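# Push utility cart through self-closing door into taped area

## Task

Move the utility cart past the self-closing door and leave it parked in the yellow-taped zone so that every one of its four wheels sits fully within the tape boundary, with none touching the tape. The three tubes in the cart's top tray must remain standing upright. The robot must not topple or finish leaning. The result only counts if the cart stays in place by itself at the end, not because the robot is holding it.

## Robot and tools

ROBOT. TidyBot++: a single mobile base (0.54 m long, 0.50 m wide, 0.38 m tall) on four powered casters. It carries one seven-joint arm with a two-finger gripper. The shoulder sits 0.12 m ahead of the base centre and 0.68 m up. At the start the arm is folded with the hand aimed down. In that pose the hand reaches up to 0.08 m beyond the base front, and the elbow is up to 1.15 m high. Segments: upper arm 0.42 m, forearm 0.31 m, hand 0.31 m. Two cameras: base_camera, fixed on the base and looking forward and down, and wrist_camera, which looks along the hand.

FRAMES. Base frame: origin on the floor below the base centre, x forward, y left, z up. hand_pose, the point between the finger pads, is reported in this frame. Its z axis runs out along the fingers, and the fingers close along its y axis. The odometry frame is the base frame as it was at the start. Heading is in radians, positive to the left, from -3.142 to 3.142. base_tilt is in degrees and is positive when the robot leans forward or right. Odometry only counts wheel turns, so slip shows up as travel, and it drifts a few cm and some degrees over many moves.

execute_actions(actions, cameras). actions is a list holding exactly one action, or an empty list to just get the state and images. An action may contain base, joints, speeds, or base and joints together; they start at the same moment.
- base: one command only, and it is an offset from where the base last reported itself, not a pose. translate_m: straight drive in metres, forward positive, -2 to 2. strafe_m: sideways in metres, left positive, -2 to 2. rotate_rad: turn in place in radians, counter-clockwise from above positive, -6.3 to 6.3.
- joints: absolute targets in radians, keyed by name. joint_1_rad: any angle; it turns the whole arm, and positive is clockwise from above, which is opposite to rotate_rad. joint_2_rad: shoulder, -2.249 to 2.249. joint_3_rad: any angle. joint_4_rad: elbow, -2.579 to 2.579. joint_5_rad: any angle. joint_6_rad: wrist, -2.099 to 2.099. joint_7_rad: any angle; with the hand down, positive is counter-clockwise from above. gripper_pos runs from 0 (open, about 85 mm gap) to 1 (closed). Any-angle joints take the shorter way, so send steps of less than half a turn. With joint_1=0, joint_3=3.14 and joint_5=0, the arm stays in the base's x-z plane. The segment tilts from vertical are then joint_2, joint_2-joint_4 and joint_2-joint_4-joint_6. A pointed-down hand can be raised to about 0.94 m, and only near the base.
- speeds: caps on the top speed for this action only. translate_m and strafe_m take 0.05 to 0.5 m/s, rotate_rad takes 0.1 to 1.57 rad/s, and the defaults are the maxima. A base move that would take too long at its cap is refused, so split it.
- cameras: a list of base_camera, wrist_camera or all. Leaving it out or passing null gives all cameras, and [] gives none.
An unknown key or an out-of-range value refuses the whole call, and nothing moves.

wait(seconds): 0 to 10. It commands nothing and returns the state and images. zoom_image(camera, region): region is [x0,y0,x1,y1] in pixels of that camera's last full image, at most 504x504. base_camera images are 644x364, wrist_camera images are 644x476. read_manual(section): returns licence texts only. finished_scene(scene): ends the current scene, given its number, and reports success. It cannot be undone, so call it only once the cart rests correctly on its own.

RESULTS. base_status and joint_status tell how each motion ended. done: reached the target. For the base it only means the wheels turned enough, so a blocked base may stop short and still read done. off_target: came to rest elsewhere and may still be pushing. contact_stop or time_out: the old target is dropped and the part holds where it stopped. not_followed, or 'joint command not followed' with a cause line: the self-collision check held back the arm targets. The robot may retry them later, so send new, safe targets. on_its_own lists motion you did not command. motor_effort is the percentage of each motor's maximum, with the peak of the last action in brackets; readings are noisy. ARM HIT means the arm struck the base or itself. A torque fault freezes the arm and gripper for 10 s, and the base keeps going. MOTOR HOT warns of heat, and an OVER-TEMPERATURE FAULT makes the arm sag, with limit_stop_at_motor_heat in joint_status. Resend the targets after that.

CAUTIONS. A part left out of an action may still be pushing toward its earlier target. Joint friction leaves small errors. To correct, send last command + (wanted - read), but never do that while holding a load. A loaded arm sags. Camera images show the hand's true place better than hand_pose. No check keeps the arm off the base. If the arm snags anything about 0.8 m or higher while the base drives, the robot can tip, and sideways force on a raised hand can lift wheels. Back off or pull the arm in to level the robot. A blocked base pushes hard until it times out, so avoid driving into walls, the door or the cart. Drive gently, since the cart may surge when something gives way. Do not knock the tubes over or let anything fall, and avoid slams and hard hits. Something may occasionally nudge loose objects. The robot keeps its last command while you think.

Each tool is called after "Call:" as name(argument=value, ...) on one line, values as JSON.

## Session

Call:
execute_actions(actions=[{"joints":{"joint_6_rad":0.2,"joint_7_rad":1.57}}])

Scene clock: 1.40 s.
base_odometry: x=+0.000 y=+0.000 heading=+0.000 (m, m, rad; odometry frame)
base_tilt: forward=+0.8 right=+0.6 (deg)
base_status: not commanded
joint_positions: joint_1_rad=+0.050 joint_2_rad=-0.323 joint_3_rad=+3.171 joint_4_rad=-2.548 joint_5_rad=+0.036 joint_6_rad=+0.203 joint_7_rad=+1.575 gripper_pos=+0.000
joint_status: all done
motor_effort: joint_1_rad=+0(1) joint_2_rad=-6(5) joint_3_rad=+0(0) joint_4_rad=+17(17) joint_5_rad=-1(1) joint_6_rad=+6(6) joint_7_rad=+1(1) (%)
hand_pose: x=+0.5143 y=-0.0276 z=+0.7536 quat_wxyz=(+0.024, +0.847, -0.017, +0.530) (m; base frame)
pictures: base_camera, wrist_camera
camera_calibration (this result's frames):
wrist_camera: T_world_to_cam=[[-0.00882512, -0.999766, 0.0197417, -0.0363573], [-0.477742, -0.0131281, -0.878402, 0.952745], [0.878456, -0.0171834, -0.477514, 0.0423046], [0, 0, 0, 1]] pos_world=[0.417683, -0.0231142, 0.857812]
Images, in order (width x height): base_camera 644x364, wrist_camera 644x476.

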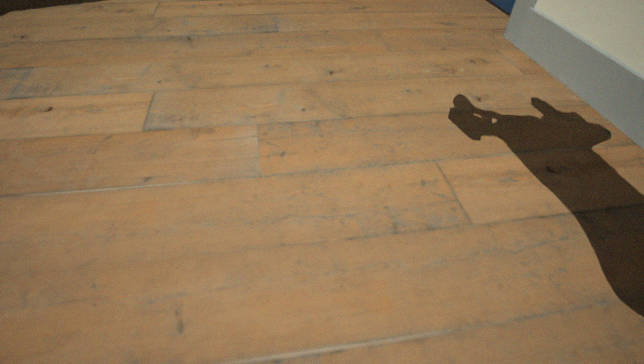

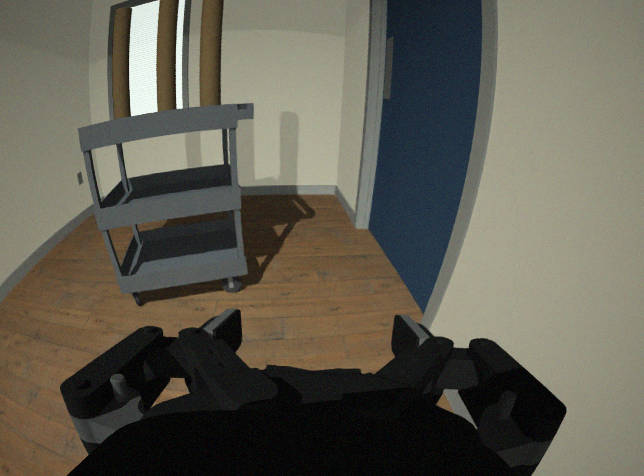

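Call:
execute_actions(actions=[{"base":{"rotate_rad":1.72},"joints":{"joint_1_rad":0,"joint_3_rad":3.14,"joint_5_rad":0,"joint_2_rad":-0.7,"joint_4_rad":-1.3,"joint_6_rad":-1.88}}], cameras=[])

Call:
execute_actions(actions=[{"base":{"translate_m":-0.33}}], cameras=[])

Call:
execute_actions(actions=[{"base":{"strafe_m":-1.6}}])

Scene clock: 29.63 s.
base_odometry: x=+0.000 y=+0.000 heading=+1.719 (m, m, rad; odometry frame)
base_tilt: forward=+0.8 right=+0.6 (deg)
base_status: done
joint_positions: joint_1_rad=+0.018 joint_2_rad=-0.689 joint_3_rad=+3.158 joint_4_rad=-1.318 joint_5_rad=+0.030 joint_6_rad=-1.865 joint_7_rad=+1.575 gripper_pos=+0.000
joint_status: all done
motor_effort: joint_1_rad=+1(1) joint_2_rad=+11(12) joint_3_rad=+0(1) joint_4_rad=+12(19) joint_5_rad=-1(0) joint_6_rad=+4(8) joint_7_rad=+1(1) (%)
hand_pose: x=+0.2240 y=-0.0142 z=+1.0127 quat_wxyz=(+0.013, +0.948, -0.023, +0.318) (m; base frame)
pictures: none
No camera images: the call's "cameras" was empty. Leave "cameras" out to get every camera's image.

Scene clock: 31.60 s.
base_odometry: x=+0.049 y=-0.327 heading=+1.720 (m, m, rad; odometry frame)
base_tilt: forward=+0.8 right=+0.6 (deg)
base_status: done
joint_positions: joint_1_rad=+0.017 joint_2_rad=-0.701 joint_3_rad=+3.158 joint_4_rad=-1.318 joint_5_rad=+0.029 joint_6_rad=-1.865 joint_7_rad=+1.575 gripper_pos=+0.000
joint_status: not commanded
motor_effort: joint_1_rad=+1(1) joint_2_rad=+12(15) joint_3_rad=+0(0) joint_4_rad=+12(14) joint_5_rad=-1(1) joint_6_rad=+4(5) joint_7_rad=+1(1) (%)
hand_pose: x=+0.2201 y=-0.0141 z=+1.0141 quat_wxyz=(+0.012, +0.946, -0.023, +0.324) (m; base frame)
pictures: none
No camera images: the call's "cameras" was empty. Leave "cameras" out to get every camera's image.

Scene clock: 36.17 s.
base_odometry: x=+1.632 y=-0.090 heading=+1.719 (m, m, rad; odometry frame)
base_tilt: forward=+0.8 right=+0.6 (deg)
base_status: done
joint_positions: joint_1_rad=+0.013 joint_2_rad=-0.701 joint_3_rad=+3.157 joint_4_rad=-1.318 joint_5_rad=+0.026 joint_6_rad=-1.865 joint_7_rad=+1.575 gripper_pos=+0.000
joint_status: not commanded
motor_effort: joint_1_rad=+1(0) joint_2_rad=+11(12) joint_3_rad=+0(2) joint_4_rad=+12(12) joint_5_rad=-1(0) joint_6_rad=+4(5) joint_7_rad=+0(1) (%)
hand_pose: x=+0.2202 y=-0.0122 z=+1.0141 quat_wxyz=(+0.011, +0.946, -0.019, +0.324) (m; base frame)
pictures: base_camera, wrist_camera
camera_calibration (this result's frames):
wrist_camera: T_world_to_cam=[[-0.00449654, -0.999878, -0.0149274, 0.00549144], [-0.81649, 0.0122894, -0.577229, 0.810703], [0.577342, 0.00959253, -0.816446, 0.835584], [0, 0, 0, 1]] pos_world=[0.179538, -0.0124876, 1.15025]
Images, in order (width x height): base_camera 644x364, wrist_camera 644x476.

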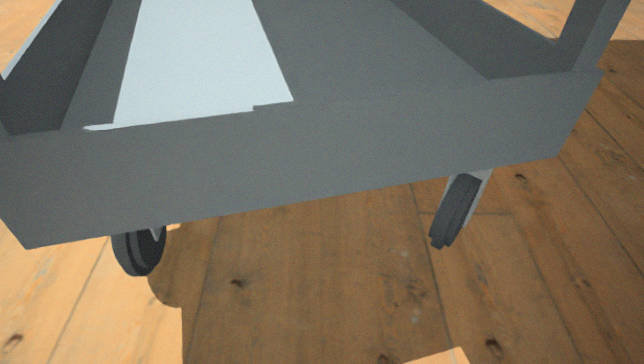

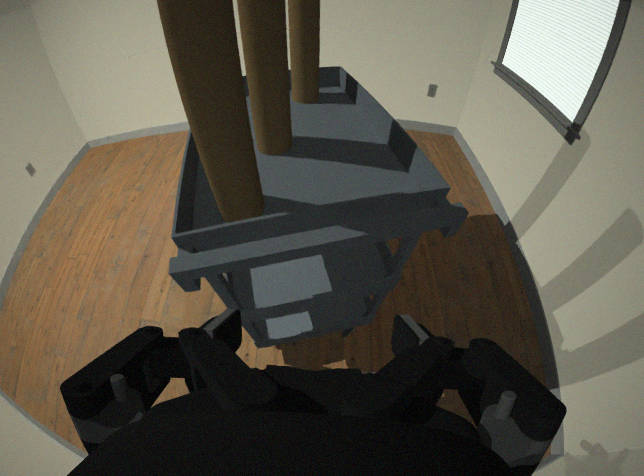

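Call:
execute_actions(actions=[{"base":{"translate_m":-0.2},"speeds":{"translate_m":0.08},"joints":{"joint_7_rad":0.22,"gripper_pos":0.45,"joint_2_rad":0.0,"joint_4_rad":-0.8}}], cameras=[])

Call:
execute_actions(actions=[{"joints":{"joint_2_rad":0.212,"joint_4_rad":-0.98,"joint_6_rad":-1.712}}])

Scene clock: 46.57 s.
base_odometry: x=+1.661 y=-0.288 heading=+1.719 (m, m, rad; odometry frame)
base_tilt: forward=+0.8 right=+0.6 (deg)
base_status: done
joint_positions: joint_1_rad=+0.012 joint_2_rad=-0.005 joint_3_rad=+3.156 joint_4_rad=-0.822 joint_5_rad=+0.025 joint_6_rad=-1.865 joint_7_rad=+0.247 gripper_pos=+0.450
joint_status: all done
motor_effort: joint_1_rad=+1(1) joint_2_rad=-14(19) joint_3_rad=+0(2) joint_4_rad=+14(14) joint_5_rad=-1(0) joint_6_rad=+3(5) joint_7_rad=+1(2) (%)
hand_pose: x=+0.4840 y=-0.0161 z=+1.0387 quat_wxyz=(-0.129, +0.756, -0.614, +0.188) (m; base frame)
pictures: none
No camera images: the call's "cameras" was empty. Leave "cameras" out to get every camera's image.

Scene clock: 48.07 s.
base_odometry: x=+1.661 y=-0.288 heading=+1.719 (m, m, rad; odometry frame)
base_tilt: forward=+0.8 right=+0.6 (deg)
base_status: not commanded
joint_positions: joint_1_rad=+0.012 joint_2_rad=+0.219 joint_3_rad=+3.156 joint_4_rad=-0.970 joint_5_rad=+0.025 joint_6_rad=-1.728 joint_7_rad=+0.247 gripper_pos=+0.450
joint_status: all done
motor_effort: joint_1_rad=+1(1) joint_2_rad=-23(29) joint_3_rad=-1(0) joint_4_rad=+16(17) joint_5_rad=-1(1) joint_6_rad=+1(2) joint_7_rad=+1(1) (%)
hand_pose: x=+0.5712 y=-0.0179 z=+0.9061 quat_wxyz=(-0.057, +0.774, -0.624, +0.097) (m; base frame)
pictures: base_camera, wrist_camera
camera_calibration (this result's frames):
wrist_camera: T_world_to_cam=[[-0.94024, -0.233343, -0.247992, 0.75918], [-0.23059, 0.972207, -0.040517, 0.231199], [0.250554, 0.0190887, -0.967914, 0.868935], [0, 0, 0, 1]] pos_world=[0.549408, -0.0642113, 1.03869]
Images, in order (width x height): base_camera 644x364, wrist_camera 644x476.

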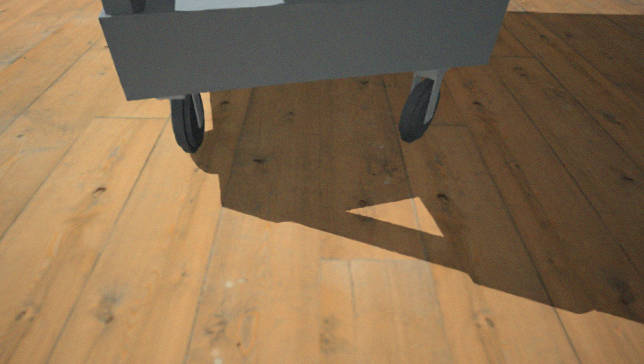

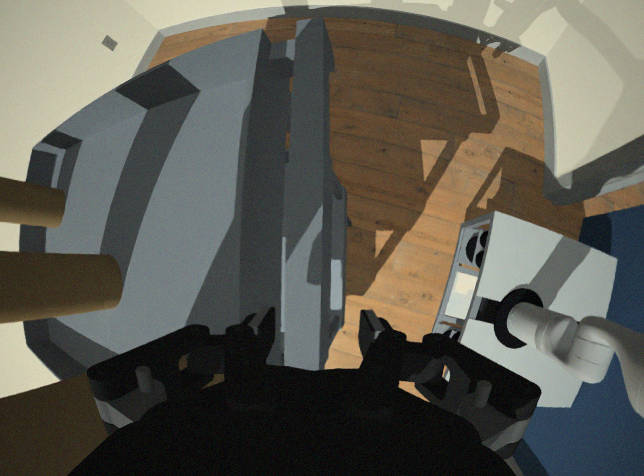

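Call:
execute_actions(actions=[{"base":{"translate_m":0.012}}], cameras=[])

Call:
execute_actions(actions=[{"joints":{"joint_4_rad":-1.2,"joint_6_rad":-1.5}}], cameras=["wrist_camera"])

Scene clock: 54.20 s.
base_odometry: x=+1.660 y=-0.276 heading=+1.719 (m, m, rad; odometry frame)
base_tilt: forward=+0.8 right=+0.6 (deg)
base_status: done
joint_positions: joint_1_rad=+0.012 joint_2_rad=+0.218 joint_3_rad=+3.156 joint_4_rad=-0.970 joint_5_rad=+0.025 joint_6_rad=-1.727 joint_7_rad=+0.247 gripper_pos=+0.450
joint_status: not commanded
motor_effort: joint_1_rad=+1(0) joint_2_rad=-24(27) joint_3_rad=+0(0) joint_4_rad=+16(16) joint_5_rad=-1(1) joint_6_rad=+0(1) joint_7_rad=+1(1) (%)
hand_pose: x=+0.5712 y=-0.0174 z=+0.9066 quat_wxyz=(-0.057, +0.774, -0.623, +0.098) (m; base frame)
pictures: none
No camera images: the call's "cameras" was empty. Leave "cameras" out to get every camera's image.

Scene clock: 55.43 s.
base_odometry: x=+1.660 y=-0.276 heading=+1.719 (m, m, rad; odometry frame)
base_tilt: forward=+0.8 right=+0.6 (deg)
base_status: not commanded
joint_positions: joint_1_rad=+0.012 joint_2_rad=+0.217 joint_3_rad=+3.156 joint_4_rad=-1.182 joint_5_rad=+0.025 joint_6_rad=-1.522 joint_7_rad=+0.247 gripper_pos=+0.450
joint_status: all done
motor_effort: joint_1_rad=+1(0) joint_2_rad=-25(25) joint_3_rad=+0(2) joint_4_rad=+17(17) joint_5_rad=-1(1) joint_6_rad=+2(1) joint_7_rad=+1(1) (%)
hand_pose: x=+0.5874 y=-0.0180 z=+0.8428 quat_wxyz=(-0.055, +0.776, -0.621, +0.096) (m; base frame)
pictures: wrist_camera
camera_calibration (this result's frames):
wrist_camera: T_world_to_cam=[[-0.939652, -0.239279, -0.244539, 0.755294], [-0.236641, 0.97075, -0.040565, 0.236076], [0.247092, 0.0197508, -0.968791, 0.80632], [0, 0, 0, 1]] pos_world=[0.566344, -0.0643704, 0.97543]
Images, in order (width x height): wrist_camera 644x476.

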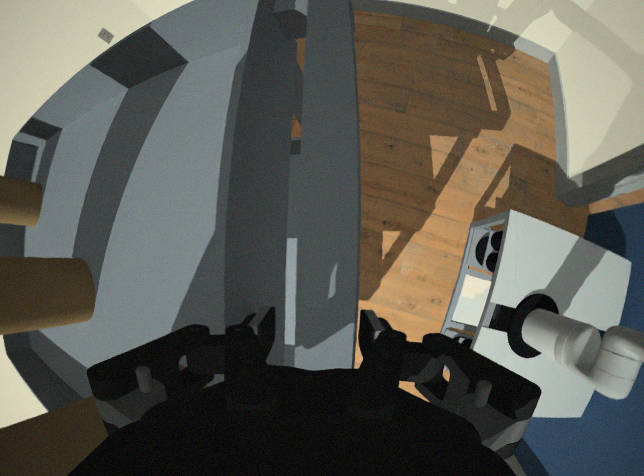

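Call:
execute_actions(actions=[{"joints":{"gripper_pos":1}}], cameras=[])

Call:
execute_actions(actions=[{"base":{"translate_m":-0.3},"speeds":{"translate_m":0.08},"joints":{"joint_7_rad":0.13}}], cameras=[])

Call:
execute_actions(actions=[{"base":{"translate_m":-0.4},"speeds":{"translate_m":0.1},"joints":{"joint_7_rad":0.03}}])

Scene clock: 62.40 s.
base_odometry: x=+1.660 y=-0.276 heading=+1.719 (m, m, rad; odometry frame)
base_tilt: forward=+0.8 right=+0.6 (deg)
base_status: not commanded
joint_positions: joint_1_rad=+0.013 joint_2_rad=+0.211 joint_3_rad=+3.156 joint_4_rad=-1.188 joint_5_rad=+0.025 joint_6_rad=-1.528 joint_7_rad=+0.247 gripper_pos=+0.718
joint_status: gripper_pos off_target (ended at +0.718, target +1.000)
motor_effort: joint_1_rad=-3(5) joint_2_rad=-23(25) joint_3_rad=-4(5) joint_4_rad=+17(20) joint_5_rad=-6(6) joint_6_rad=+7(9) joint_7_rad=+1(1) (%)
hand_pose: x=+0.5827 y=-0.0184 z=+0.8428 quat_wxyz=(-0.053, +0.776, -0.622, +0.094) (m; base frame)
pictures: none
No camera images: the call's "cameras" was empty. Leave "cameras" out to get every camera's image.

Scene clock: 66.67 s.
base_odometry: x=+1.704 y=-0.573 heading=+1.719 (m, m, rad; odometry frame)
base_tilt: forward=+0.8 right=+0.6 (deg)
base_status: done
joint_positions: joint_1_rad=-0.001 joint_2_rad=+0.213 joint_3_rad=+3.149 joint_4_rad=-1.186 joint_5_rad=+0.025 joint_6_rad=-1.524 joint_7_rad=+0.151 gripper_pos=+0.718
joint_status: all done
motor_effort: joint_1_rad=+0(5) joint_2_rad=-21(30) joint_3_rad=-1(3) joint_4_rad=+14(17) joint_5_rad=-2(8) joint_6_rad=+5(9) joint_7_rad=+2(6) (%)
hand_pose: x=+0.5852 y=-0.0090 z=+0.8429 quat_wxyz=(-0.061, +0.751, -0.651, +0.092) (m; base frame)
pictures: none
No camera images: the call's "cameras" was empty. Leave "cameras" out to get every camera's image.

Scene clock: 71.23 s.
base_odometry: x=+1.763 y=-0.969 heading=+1.719 (m, m, rad; odometry frame)
base_tilt: forward=+0.8 right=+0.6 (deg)
base_status: done
joint_positions: joint_1_rad=-0.010 joint_2_rad=+0.211 joint_3_rad=+3.142 joint_4_rad=-1.188 joint_5_rad=+0.013 joint_6_rad=-1.526 joint_7_rad=+0.029 gripper_pos=+0.718
joint_status: all done
motor_effort: joint_1_rad=+0(6) joint_2_rad=-20(29) joint_3_rad=-1(4) joint_4_rad=+15(17) joint_5_rad=+2(7) joint_6_rad=+5(7) joint_7_rad=+6(6) (%)
hand_pose: x=+0.5837 y=+0.0017 z=+0.8431 quat_wxyz=(-0.071, +0.716, -0.690, +0.082) (m; base frame)
pictures: base_camera, wrist_camera
camera_calibration (this result's frames):
wrist_camera: T_world_to_cam=[[-0.965404, -0.055666, -0.25475, 0.78001], [-0.0630136, 0.997797, 0.020766, 0.0629704], [0.253032, 0.0361002, -0.966784, 0.801957], [0, 0, 0, 1]] pos_world=[0.554071, -0.0483624, 0.972719]
Images, in order (width x height): base_camera 644x364, wrist_camera 644x476.

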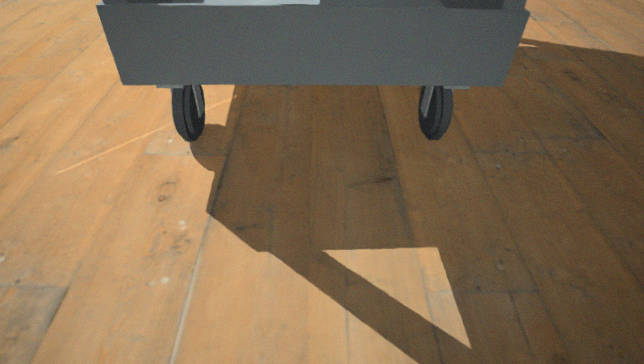

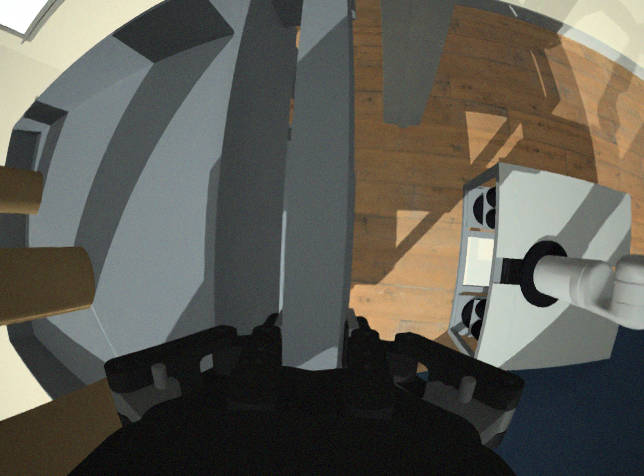

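Call:
execute_actions(actions=[{"base":{"translate_m":-0.9},"speeds":{"translate_m":0.12}}])

Scene clock: 89.50 s.
base_odometry: x=+1.897 y=-1.859 heading=+1.719 (m, m, rad; odometry frame)
base_tilt: forward=+0.8 right=+0.6 (deg)
base_status: done
joint_positions: joint_1_rad=+0.007 joint_2_rad=+0.210 joint_3_rad=+3.147 joint_4_rad=-1.189 joint_5_rad=+0.016 joint_6_rad=-1.524 joint_7_rad=+0.013 gripper_pos=+0.718
joint_status: not commanded
motor_effort: joint_1_rad=-2(9) joint_2_rad=-24(29) joint_3_rad=-3(9) joint_4_rad=+16(18) joint_5_rad=-3(7) joint_6_rad=+4(7) joint_7_rad=+3(7) (%)
hand_pose: x=+0.5839 y=-0.0094 z=+0.8431 quat_wxyz=(-0.070, +0.703, -0.703, +0.084) (m; base frame)
pictures: base_camera, wrist_camera
camera_calibration (this result's frames):
wrist_camera: T_world_to_cam=[[-0.966277, -0.0191558, -0.256792, 0.782174], [-0.0250232, 0.999495, 0.0196001, 0.0528689], [0.256287, 0.0253649, -0.966268, 0.799923], [0, 0, 0, 1]] pos_world=[0.552111, -0.0581489, 0.972759]
Images, in order (width x height): base_camera 644x364, wrist_camera 644x476.

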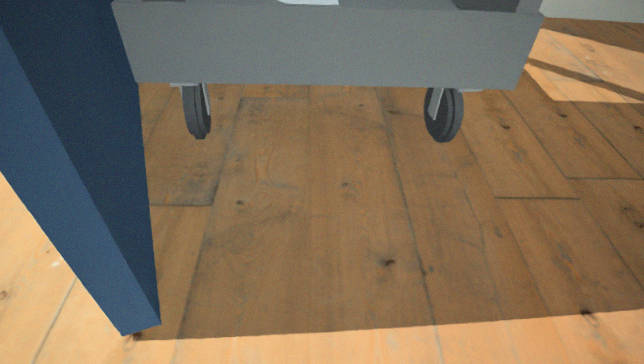

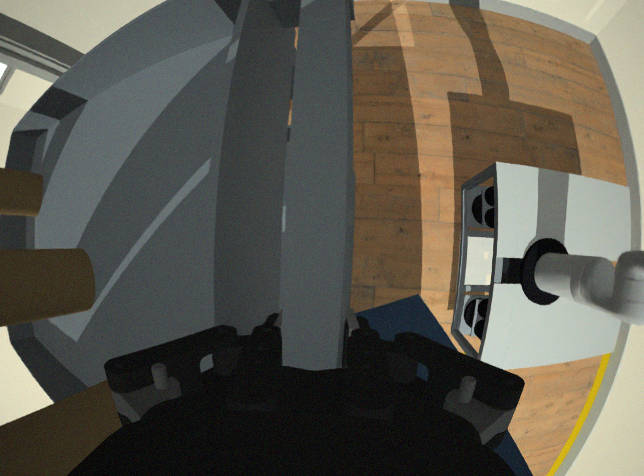

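Call:
execute_actions(actions=[{"base":{"translate_m":-0.3},"speeds":{"translate_m":0.1}}], cameras=[])

Call:
execute_actions(actions=[{"base":{"strafe_m":-0.68},"speeds":{"strafe_m":0.09}}])

Scene clock: 104.67 s.
base_odometry: x=+1.941 y=-2.156 heading=+1.719 (m, m, rad; odometry frame)
base_tilt: forward=+0.8 right=+0.6 (deg)
base_status: done
joint_positions: joint_1_rad=+0.027 joint_2_rad=+0.215 joint_3_rad=+3.155 joint_4_rad=-1.184 joint_5_rad=+0.028 joint_6_rad=-1.521 joint_7_rad=+0.013 gripper_pos=+0.718
joint_status: not commanded
motor_effort: joint_1_rad=-8(8) joint_2_rad=-22(29) joint_3_rad=-7(8) joint_4_rad=+15(18) joint_5_rad=-10(10) joint_6_rad=+6(8) joint_7_rad=+1(4) (%)
hand_pose: x=+0.5864 y=-0.0254 z=+0.8431 quat_wxyz=(-0.065, +0.693, -0.712, +0.091) (m; base frame)
pictures: none
No camera images: the call's "cameras" was empty. Leave "cameras" out to get every camera's image.

Scene clock: 113.53 s.
base_odometry: x=+2.614 y=-2.055 heading=+1.719 (m, m, rad; odometry frame)
base_tilt: forward=+0.8 right=+0.6 (deg)
base_status: done
joint_positions: joint_1_rad=-0.034 joint_2_rad=+0.204 joint_3_rad=+3.100 joint_4_rad=-1.193 joint_5_rad=-0.019 joint_6_rad=-1.559 joint_7_rad=+0.107 gripper_pos=+0.718
joint_status: not commanded
motor_effort: joint_1_rad=+4(20) joint_2_rad=-19(22) joint_3_rad=+2(16) joint_4_rad=+17(19) joint_5_rad=-3(7) joint_6_rad=+10(13) joint_7_rad=-5(15) (%)
hand_pose: x=+0.5691 y=+0.0400 z=+0.8426 quat_wxyz=(-0.074, +0.766, -0.637, +0.057) (m; base frame)
pictures: base_camera, wrist_camera
camera_calibration (this result's frames):
wrist_camera: T_world_to_cam=[[-0.954461, -0.192934, -0.227552, 0.744217], [-0.20883, 0.976786, 0.0477488, 0.0849928], [0.213057, 0.093094, -0.972595, 0.82919], [0, 0, 0, 1]] pos_world=[0.551411, -0.0166275, 0.971755]
Images, in order (width x height): base_camera 644x364, wrist_camera 644x476.

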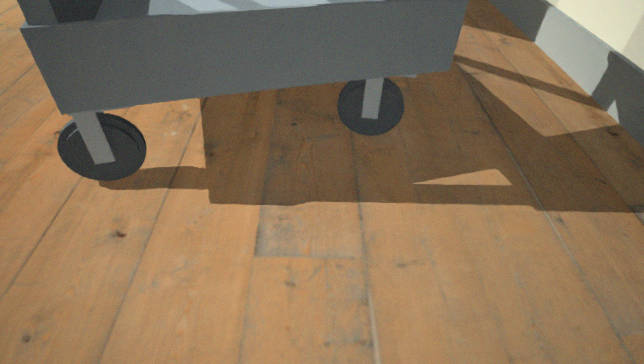

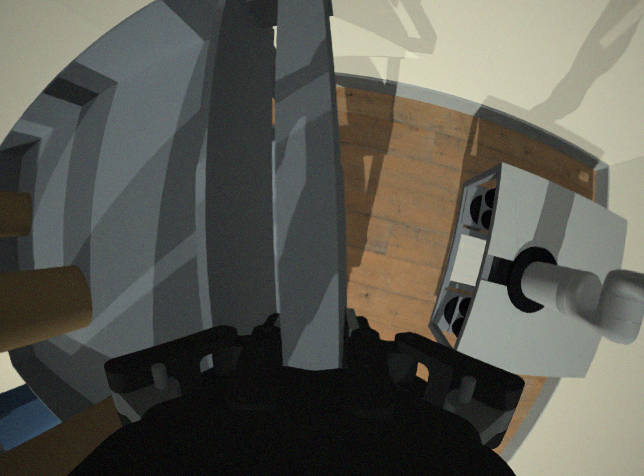

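Call:
execute_actions(actions=[{"base":{"rotate_rad":-0.15},"speeds":{"rotate_rad":0.1}}])

Scene clock: 121.70 s.
base_odometry: x=+2.614 y=-2.055 heading=+1.570 (m, m, rad; odometry frame)
base_tilt: forward=+0.8 right=+0.6 (deg)
base_status: done
joint_positions: joint_1_rad=-0.037 joint_2_rad=+0.204 joint_3_rad=+3.100 joint_4_rad=-1.193 joint_5_rad=-0.017 joint_6_rad=-1.552 joint_7_rad=+0.107 gripper_pos=+0.718
joint_status: not commanded
motor_effort: joint_1_rad=+5(14) joint_2_rad=-26(26) joint_3_rad=+4(11) joint_4_rad=+15(17) joint_5_rad=-2(3) joint_6_rad=+5(10) joint_7_rad=-7(11) (%)
hand_pose: x=+0.5714 y=+0.0407 z=+0.8428 quat_wxyz=(-0.076, +0.766, -0.635, +0.060) (m; base frame)
pictures: base_camera, wrist_camera
camera_calibration (this result's frames):
wrist_camera: T_world_to_cam=[[-0.952476, -0.195228, -0.23383, 0.750813], [-0.211191, 0.976406, 0.045044, 0.0883352], [0.219519, 0.0922861, -0.971234, 0.823977], [0, 0, 0, 1]] pos_world=[0.552907, -0.0157132, 0.971858]
Images, in order (width x height): base_camera 644x364, wrist_camera 644x476.

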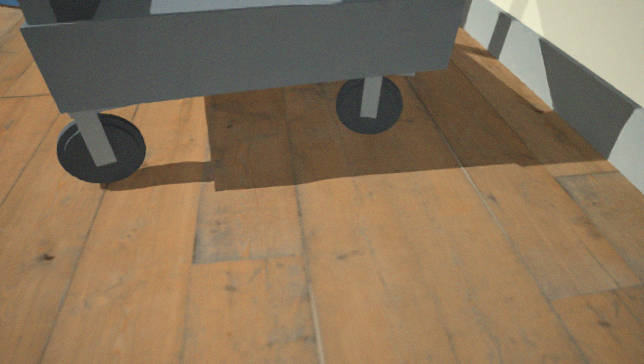

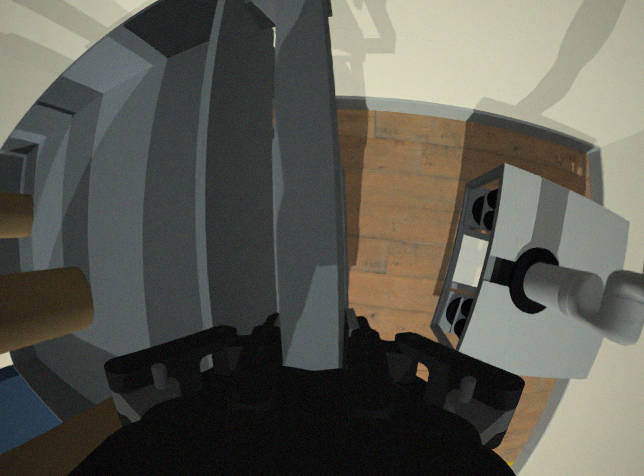

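Free; door seems closed. Rotate left.

Call:
execute_actions(actions=[{"base":{"rotate_rad":0.9},"speeds":{"rotate_rad":0.12}}])

Call:
execute_actions(actions=[{"base":{"rotate_rad":0.85},"speeds":{"rotate_rad":0.12}}])

Scene clock: 144.63 s.
base_odometry: x=+2.614 y=-2.055 heading=+2.468 (m, m, rad; odometry frame)
base_tilt: forward=+0.8 right=+0.6 (deg)
base_status: done
joint_positions: joint_1_rad=+0.031 joint_2_rad=+0.213 joint_3_rad=+3.177 joint_4_rad=-1.188 joint_5_rad=+0.031 joint_6_rad=-1.507 joint_7_rad=-0.030 gripper_pos=+0.719
joint_status: not commanded
motor_effort: joint_1_rad=-3(27) joint_2_rad=-26(28) joint_3_rad=-4(24) joint_4_rad=+11(19) joint_5_rad=-3(11) joint_6_rad=+0(11) joint_7_rad=+5(24) (%)
hand_pose: x=+0.5887 y=-0.0377 z=+0.8436 quat_wxyz=(-0.067, +0.668, -0.735, +0.097) (m; base frame)
pictures: base_camera, wrist_camera
camera_calibration (this result's frames):
wrist_camera: T_world_to_cam=[[-0.959496, 0.0708832, -0.27266, 0.799155], [0.0713096, 0.997419, 0.00835856, 0.0339893], [0.272549, -0.0114233, -0.962074, 0.785327], [0, 0, 0, 1]] pos_world=[0.550322, -0.0815773, 0.973156]
Images, in order (width x height): base_camera 644x364, wrist_camera 644x476.

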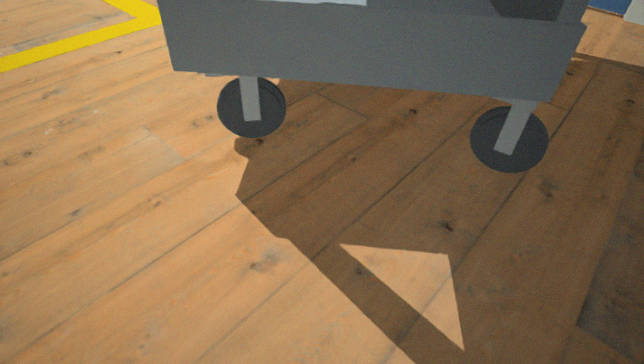

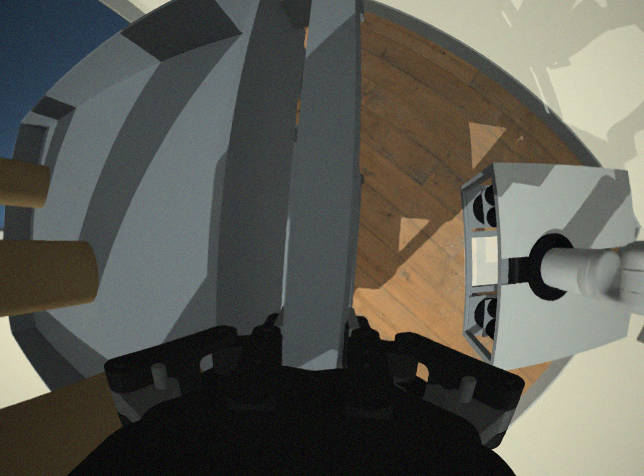

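Scene clock: 152.53 s.
base_odometry: x=+2.614 y=-2.055 heading=-2.967 (m, m, rad; odometry frame)
base_tilt: forward=+0.9 right=+0.6 (deg)
base_status: done
joint_positions: joint_1_rad=+0.033 joint_2_rad=+0.221 joint_3_rad=+3.180 joint_4_rad=-1.181 joint_5_rad=+0.031 joint_6_rad=-1.493 joint_7_rad=-0.027 gripper_pos=+0.719
joint_status: not commanded
motor_effort: joint_1_rad=-3(15) joint_2_rad=-28(31) joint_3_rad=-4(14) joint_4_rad=+10(13) joint_5_rad=-3(9) joint_6_rad=-2(4) joint_7_rad=+4(12) (%)
hand_pose: x=+0.5958 y=-0.0406 z=+0.8438 quat_wxyz=(-0.071, +0.666, -0.735, +0.103) (m; base frame)
pictures: base_camera, wrist_camera
camera_calibration (this result's frames):
wrist_camera: T_world_to_cam=[[-0.955727, 0.0718273, -0.285352, 0.81474], [0.072988, 0.997311, 0.00657943, 0.0368401], [0.285058, -0.0145392, -0.9584, 0.772901], [0, 0, 0, 1]] pos_world=[0.555659, -0.0840243, 0.972994]
Images, in order (width x height): base_camera 644x364, wrist_camera 644x476.

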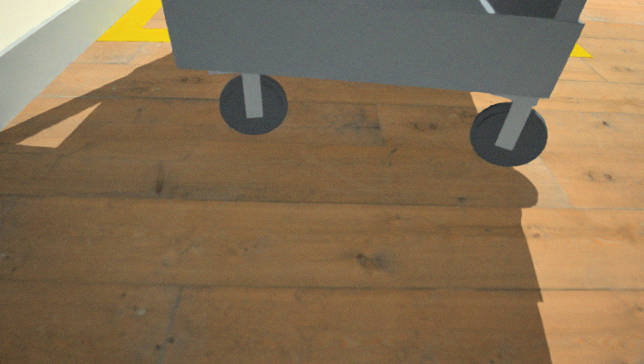

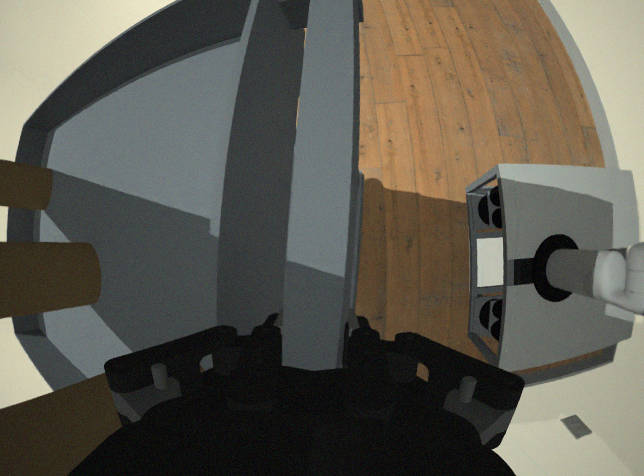

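Call:
execute_actions(actions=[{"base":{"translate_m":0.75},"speeds":{"translate_m":0.12}}], cameras=[])

Call:
execute_actions(actions=[{"joints":{"gripper_pos":0.5}}], cameras=[])

Call:
execute_actions(actions=[{"joints":{"joint_2_rad":0.15,"joint_4_rad":-0.9,"joint_6_rad":-1.85}}], cameras=[])

Call:
execute_actions(actions=[{"joints":{"joint_2_rad":-0.7,"joint_4_rad":-1.7,"joint_6_rad":-1.4,"joint_7_rad":1.57}}])

Scene clock: 166.23 s.
base_odometry: x=+1.875 y=-2.186 heading=-2.967 (m, m, rad; odometry frame)
base_tilt: forward=+0.8 right=+0.6 (deg)
base_status: done
joint_positions: joint_1_rad=-0.081 joint_2_rad=+0.187 joint_3_rad=+3.070 joint_4_rad=-1.211 joint_5_rad=-0.018 joint_6_rad=-1.599 joint_7_rad=+0.100 gripper_pos=+0.732
joint_status: not commanded
motor_effort: joint_1_rad=+14(21) joint_2_rad=-21(29) joint_3_rad=+11(18) joint_4_rad=+16(25) joint_5_rad=+5(6) joint_6_rad=+13(23) joint_7_rad=-9(14) (%)
hand_pose: x=+0.5451 y=+0.0697 z=+0.8417 quat_wxyz=(-0.063, +0.788, -0.611, +0.039) (m; base frame)
pictures: none
No camera images: the call's "cameras" was empty. Leave "cameras" out to get every camera's image.

Scene clock: 167.20 s.
base_odometry: x=+1.875 y=-2.186 heading=-2.967 (m, m, rad; odometry frame)
base_tilt: forward=+0.8 right=+0.6 (deg)
base_status: not commanded
joint_positions: joint_1_rad=+0.004 joint_2_rad=+0.193 joint_3_rad=+3.135 joint_4_rad=-1.212 joint_5_rad=-0.018 joint_6_rad=-1.533 joint_7_rad=+0.058 gripper_pos=+0.500
joint_status: all done
motor_effort: joint_1_rad=+0(14) joint_2_rad=-22(24) joint_3_rad=-1(11) joint_4_rad=+17(21) joint_5_rad=-2(6) joint_6_rad=+4(14) joint_7_rad=+1(8) (%)
hand_pose: x=+0.5725 y=+0.0079 z=+0.8417 quat_wxyz=(-0.076, +0.725, -0.681, +0.067) (m; base frame)
pictures: none
No camera images: the call's "cameras" was empty. Leave "cameras" out to get every camera's image.

Scene clock: 168.57 s.
base_odometry: x=+1.875 y=-2.186 heading=-2.967 (m, m, rad; odometry frame)
base_tilt: forward=+0.8 right=+0.6 (deg)
base_status: not commanded
joint_positions: joint_1_rad=+0.004 joint_2_rad=+0.157 joint_3_rad=+3.135 joint_4_rad=-0.917 joint_5_rad=-0.018 joint_6_rad=-1.833 joint_7_rad=+0.058 gripper_pos=+0.500
joint_status: all done
motor_effort: joint_1_rad=+1(0) joint_2_rad=-21(25) joint_3_rad=-1(1) joint_4_rad=+15(21) joint_5_rad=-1(2) joint_6_rad=+1(5) joint_7_rad=+1(0) (%)
hand_pose: x=+0.5333 y=+0.0076 z=+0.9446 quat_wxyz=(-0.087, +0.726, -0.678, +0.079) (m; base frame)
pictures: none
No camera images: the call's "cameras" was empty. Leave "cameras" out to get every camera's image.

Scene clock: 170.80 s.
base_odometry: x=+1.875 y=-2.186 heading=-2.967 (m, m, rad; odometry frame)
base_tilt: forward=+0.8 right=+0.6 (deg)
base_status: not commanded
joint_positions: joint_1_rad=+0.004 joint_2_rad=-0.689 joint_3_rad=+3.135 joint_4_rad=-1.679 joint_5_rad=-0.018 joint_6_rad=-1.421 joint_7_rad=+1.542 gripper_pos=+0.500
joint_status: all done
motor_effort: joint_1_rad=+1(1) joint_2_rad=+7(23) joint_3_rad=+0(1) joint_4_rad=+16(17) joint_5_rad=-1(1) joint_6_rad=+4(5) joint_7_rad=+1(1) (%)
hand_pose: x=+0.3219 y=+0.0082 z=+0.9473 quat_wxyz=(-0.012, +0.934, -0.010, +0.357) (m; base frame)
pictures: base_camera, wrist_camera
camera_calibration (this result's frames):
wrist_camera: T_world_to_cam=[[0.0299806, -0.998344, -0.0491013, 0.0466582], [-0.773739, 0.00791947, -0.633455, 0.894503], [0.632795, 0.0569829, -0.77222, 0.662003], [0, 0, 0, 1]] pos_world=[0.2718, 0.00177408, 1.08013]
Images, in order (width x height): base_camera 644x364, wrist_camera 644x476.

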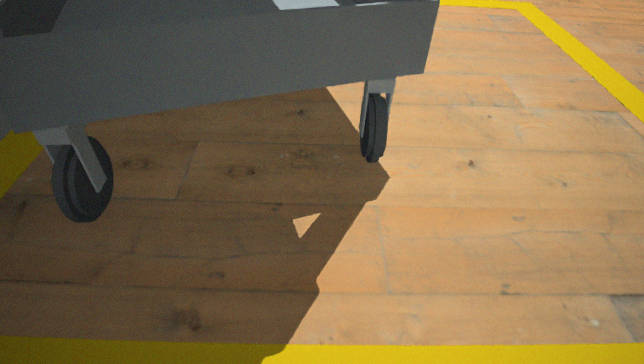

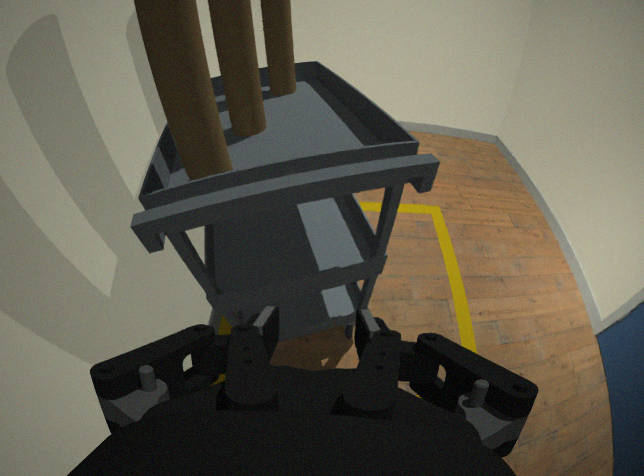

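Call:
execute_actions(actions=[{"joints":{"joint_7_rad":0.22,"gripper_pos":0.45,"joint_2_rad":0.0,"joint_4_rad":-0.8,"joint_6_rad":-1.88}}], cameras=[])

Call:
execute_actions(actions=[{"base":{"translate_m":-0.015},"joints":{"joint_2_rad":0.212,"joint_4_rad":-0.98,"joint_6_rad":-1.712}}], cameras=["wrist_camera"])

Scene clock: 180.20 s.
base_odometry: x=+1.875 y=-2.186 heading=-2.967 (m, m, rad; odometry frame)
base_tilt: forward=+0.8 right=+0.6 (deg)
base_status: not commanded
joint_positions: joint_1_rad=+0.004 joint_2_rad=-0.012 joint_3_rad=+3.135 joint_4_rad=-0.823 joint_5_rad=-0.018 joint_6_rad=-1.859 joint_7_rad=+0.248 gripper_pos=+0.450
joint_status: all done
motor_effort: joint_1_rad=+1(0) joint_2_rad=-13(15) joint_3_rad=+0(0) joint_4_rad=+14(17) joint_5_rad=-1(1) joint_6_rad=+3(5) joint_7_rad=+1(0) (%)
hand_pose: x=+0.4832 y=+0.0077 z=+1.0417 quat_wxyz=(-0.150, +0.771, -0.592, +0.179) (m; base frame)
pictures: none
No camera images: the call's "cameras" was empty. Leave "cameras" out to get every camera's image.

Scene clock: 181.70 s.
base_odometry: x=+1.890 y=-2.183 heading=-2.967 (m, m, rad; odometry frame)
base_tilt: forward=+0.8 right=+0.6 (deg)
base_status: done
joint_positions: joint_1_rad=+0.004 joint_2_rad=+0.219 joint_3_rad=+3.135 joint_4_rad=-0.971 joint_5_rad=-0.018 joint_6_rad=-1.728 joint_7_rad=+0.248 gripper_pos=+0.450
joint_status: all done
motor_effort: joint_1_rad=+1(1) joint_2_rad=-23(29) joint_3_rad=-1(1) joint_4_rad=+16(18) joint_5_rad=-1(1) joint_6_rad=+1(3) joint_7_rad=+1(1) (%)
hand_pose: x=+0.5712 y=+0.0077 z=+0.9059 quat_wxyz=(-0.076, +0.787, -0.607, +0.082) (m; base frame)
pictures: wrist_camera
camera_calibration (this result's frames):
wrist_camera: T_world_to_cam=[[-0.928527, -0.265828, -0.259179, 0.768859], [-0.275804, 0.961211, 0.00221583, 0.193566], [0.248537, 0.0735401, -0.965827, 0.867089], [0, 0, 0, 1]] pos_world=[0.551789, -0.0454386, 1.0363]
Images, in order (width x height): wrist_camera 644x476.

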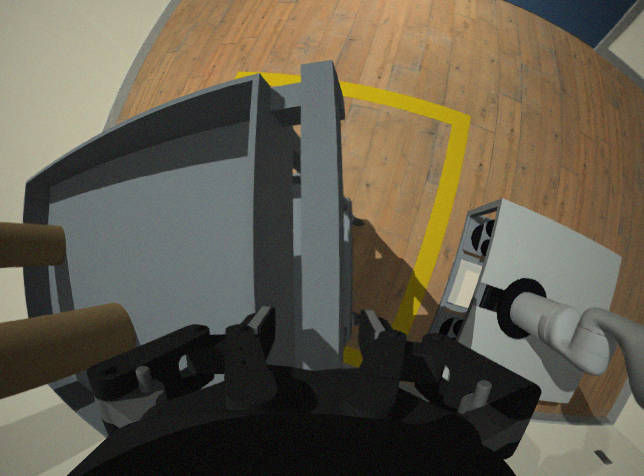

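Call:
execute_actions(actions=[{"base":{"translate_m":-0.006},"joints":{"joint_4_rad":-1.2,"joint_6_rad":-1.5,"joint_7_rad":0.3}}], cameras=["wrist_camera"])

Call:
execute_actions(actions=[{"joints":{"gripper_pos":1}}], cameras=[])

Call:
execute_actions(actions=[{"base":{"rotate_rad":-0.4},"speeds":{"rotate_rad":0.1}}])

Scene clock: 189.40 s.
base_odometry: x=+1.896 y=-2.182 heading=-2.967 (m, m, rad; odometry frame)
base_tilt: forward=+0.8 right=+0.6 (deg)
base_status: done
joint_positions: joint_1_rad=+0.004 joint_2_rad=+0.212 joint_3_rad=+3.135 joint_4_rad=-1.182 joint_5_rad=-0.018 joint_6_rad=-1.519 joint_7_rad=+0.269 gripper_pos=+0.450
joint_status: all done
motor_effort: joint_1_rad=+1(1) joint_2_rad=-24(27) joint_3_rad=+0(1) joint_4_rad=+16(17) joint_5_rad=-1(2) joint_6_rad=+1(1) joint_7_rad=+0(1) (%)
hand_pose: x=+0.5875 y=+0.0079 z=+0.8455 quat_wxyz=(-0.077, +0.791, -0.600, +0.085) (m; base frame)
pictures: wrist_camera
camera_calibration (this result's frames):
wrist_camera: T_world_to_cam=[[-0.922591, -0.281869, -0.263392, 0.768525], [-0.291448, 0.956582, -0.00282206, 0.211459], [0.252752, 0.0741616, -0.964685, 0.801232], [0, 0, 0, 1]] pos_world=[0.568151, -0.0450757, 0.975957]
Images, in order (width x height): wrist_camera 644x476.

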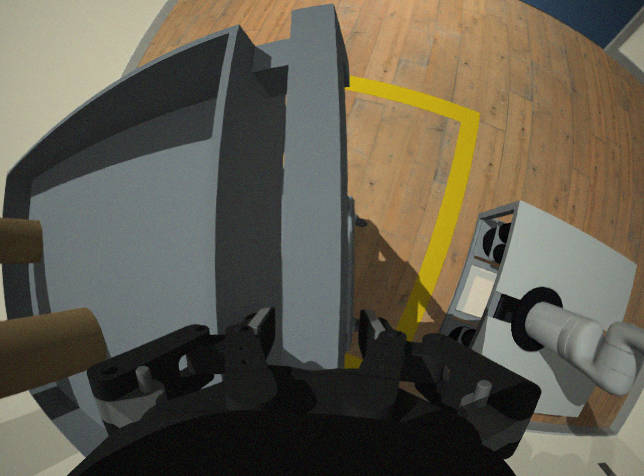

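Scene clock: 190.23 s.
base_odometry: x=+1.896 y=-2.182 heading=-2.967 (m, m, rad; odometry frame)
base_tilt: forward=+0.8 right=+0.6 (deg)
base_status: not commanded
joint_positions: joint_1_rad=+0.004 joint_2_rad=+0.211 joint_3_rad=+3.135 joint_4_rad=-1.182 joint_5_rad=-0.017 joint_6_rad=-1.520 joint_7_rad=+0.273 gripper_pos=+0.713
joint_status: gripper_pos off_target (ended at +0.713, target +1.000)
motor_effort: joint_1_rad=+2(2) joint_2_rad=-23(25) joint_3_rad=+0(2) joint_4_rad=+16(18) joint_5_rad=-1(3) joint_6_rad=+5(6) joint_7_rad=+0(0) (%)
hand_pose: x=+0.5868 y=+0.0080 z=+0.8457 quat_wxyz=(-0.076, +0.793, -0.599, +0.085) (m; base frame)
pictures: none
No camera images: the call's "cameras" was empty. Leave "cameras" out to get every camera's image.

Scene clock: 195.07 s.
base_odometry: x=+1.896 y=-2.182 heading=+2.919 (m, m, rad; odometry frame)
base_tilt: forward=+0.8 right=+0.6 (deg)
base_status: done
joint_positions: joint_1_rad=-0.024 joint_2_rad=+0.213 joint_3_rad=+3.110 joint_4_rad=-1.183 joint_5_rad=-0.015 joint_6_rad=-1.507 joint_7_rad=+0.366 gripper_pos=+0.713
joint_status: not commanded
motor_effort: joint_1_rad=+3(23) joint_2_rad=-21(28) joint_3_rad=+1(18) joint_4_rad=+10(17) joint_5_rad=-3(8) joint_6_rad=-1(5) joint_7_rad=-5(14) (%)
hand_pose: x=+0.5899 y=+0.0306 z=+0.8455 quat_wxyz=(-0.079, +0.833, -0.540, +0.090) (m; base frame)
pictures: base_camera, wrist_camera
camera_calibration (this result's frames):
wrist_camera: T_world_to_cam=[[-0.86843, -0.417483, -0.267464, 0.752773], [-0.426668, 0.904041, -0.0257632, 0.291172], [0.252555, 0.091745, -0.963223, 0.797231], [0, 0, 0, 1]] pos_world=[0.57662, -0.0221037, 0.976753]
Images, in order (width x height): base_camera 644x364, wrist_camera 644x476.

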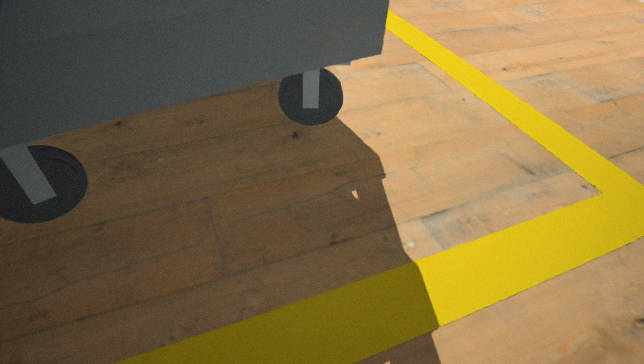

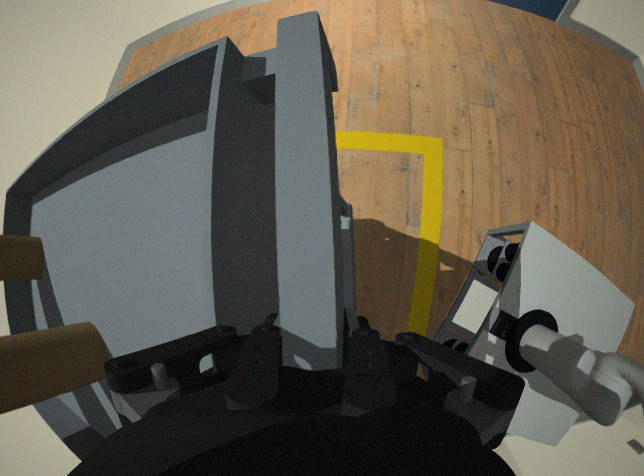

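Centered now. Release.

Call:
execute_actions(actions=[{"joints":{"gripper_pos":0.5,"joint_7_rad":0.4}}], cameras=[])

Call:
execute_actions(actions=[{"joints":{"joint_2_rad":0.15,"joint_4_rad":-0.9,"joint_6_rad":-1.85}}])

Scene clock: 207.50 s.
base_odometry: x=+1.896 y=-2.182 heading=+2.919 (m, m, rad; odometry frame)
base_tilt: forward=+0.8 right=+0.6 (deg)
base_status: not commanded
joint_positions: joint_1_rad=-0.015 joint_2_rad=+0.214 joint_3_rad=+3.117 joint_4_rad=-1.196 joint_5_rad=-0.015 joint_6_rad=-1.506 joint_7_rad=+0.388 gripper_pos=+0.500
joint_status: all done
motor_effort: joint_1_rad=+1(4) joint_2_rad=-24(27) joint_3_rad=+0(1) joint_4_rad=+16(17) joint_5_rad=-1(3) joint_6_rad=+0(1) joint_7_rad=+1(4) (%)
hand_pose: x=+0.5875 y=+0.0233 z=+0.8400 quat_wxyz=(-0.073, +0.836, -0.538, +0.086) (m; base frame)
pictures: none
No camera images: the call's "cameras" was empty. Leave "cameras" out to get every camera's image.

Scene clock: 208.87 s.
base_odometry: x=+1.896 y=-2.182 heading=+2.919 (m, m, rad; odometry frame)
base_tilt: forward=+0.8 right=+0.6 (deg)
base_status: not commanded
joint_positions: joint_1_rad=-0.013 joint_2_rad=+0.154 joint_3_rad=+3.120 joint_4_rad=-0.916 joint_5_rad=-0.015 joint_6_rad=-1.833 joint_7_rad=+0.388 gripper_pos=+0.500
joint_status: all done
motor_effort: joint_1_rad=+1(3) joint_2_rad=-20(28) joint_3_rad=-1(1) joint_4_rad=+15(17) joint_5_rad=-1(1) joint_6_rad=+2(1) joint_7_rad=+1(0) (%)
hand_pose: x=+0.5321 y=+0.0191 z=+0.9462 quat_wxyz=(-0.075, +0.835, -0.537, +0.093) (m; base frame)
pictures: base_camera, wrist_camera
camera_calibration (this result's frames):
wrist_camera: T_world_to_cam=[[-0.865652, -0.425419, -0.263943, 0.720095], [-0.43212, 0.901129, -0.0352059, 0.291402], [0.252824, 0.0835789, -0.963895, 0.9106], [0, 0, 0, 1]] pos_world=[0.51905, -0.0323561, 1.07805]
Images, in order (width x height): base_camera 644x364, wrist_camera 644x476.

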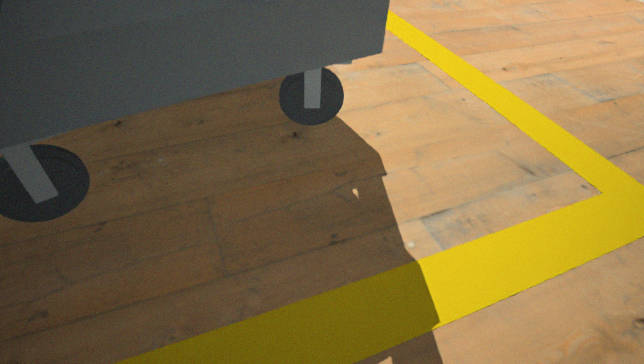

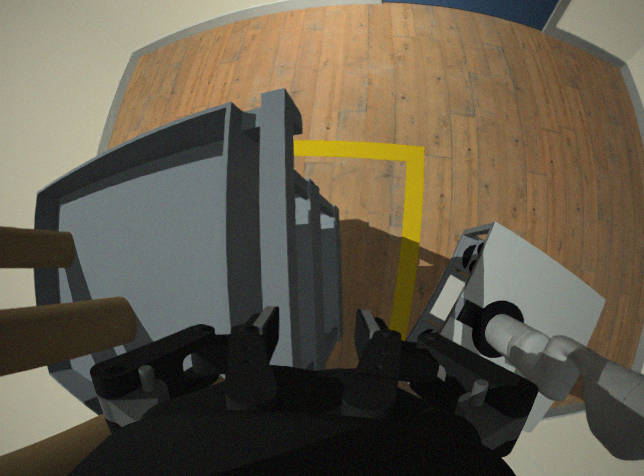

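Call:
finished_scene(scene=2)

The scene is finished: the task was done.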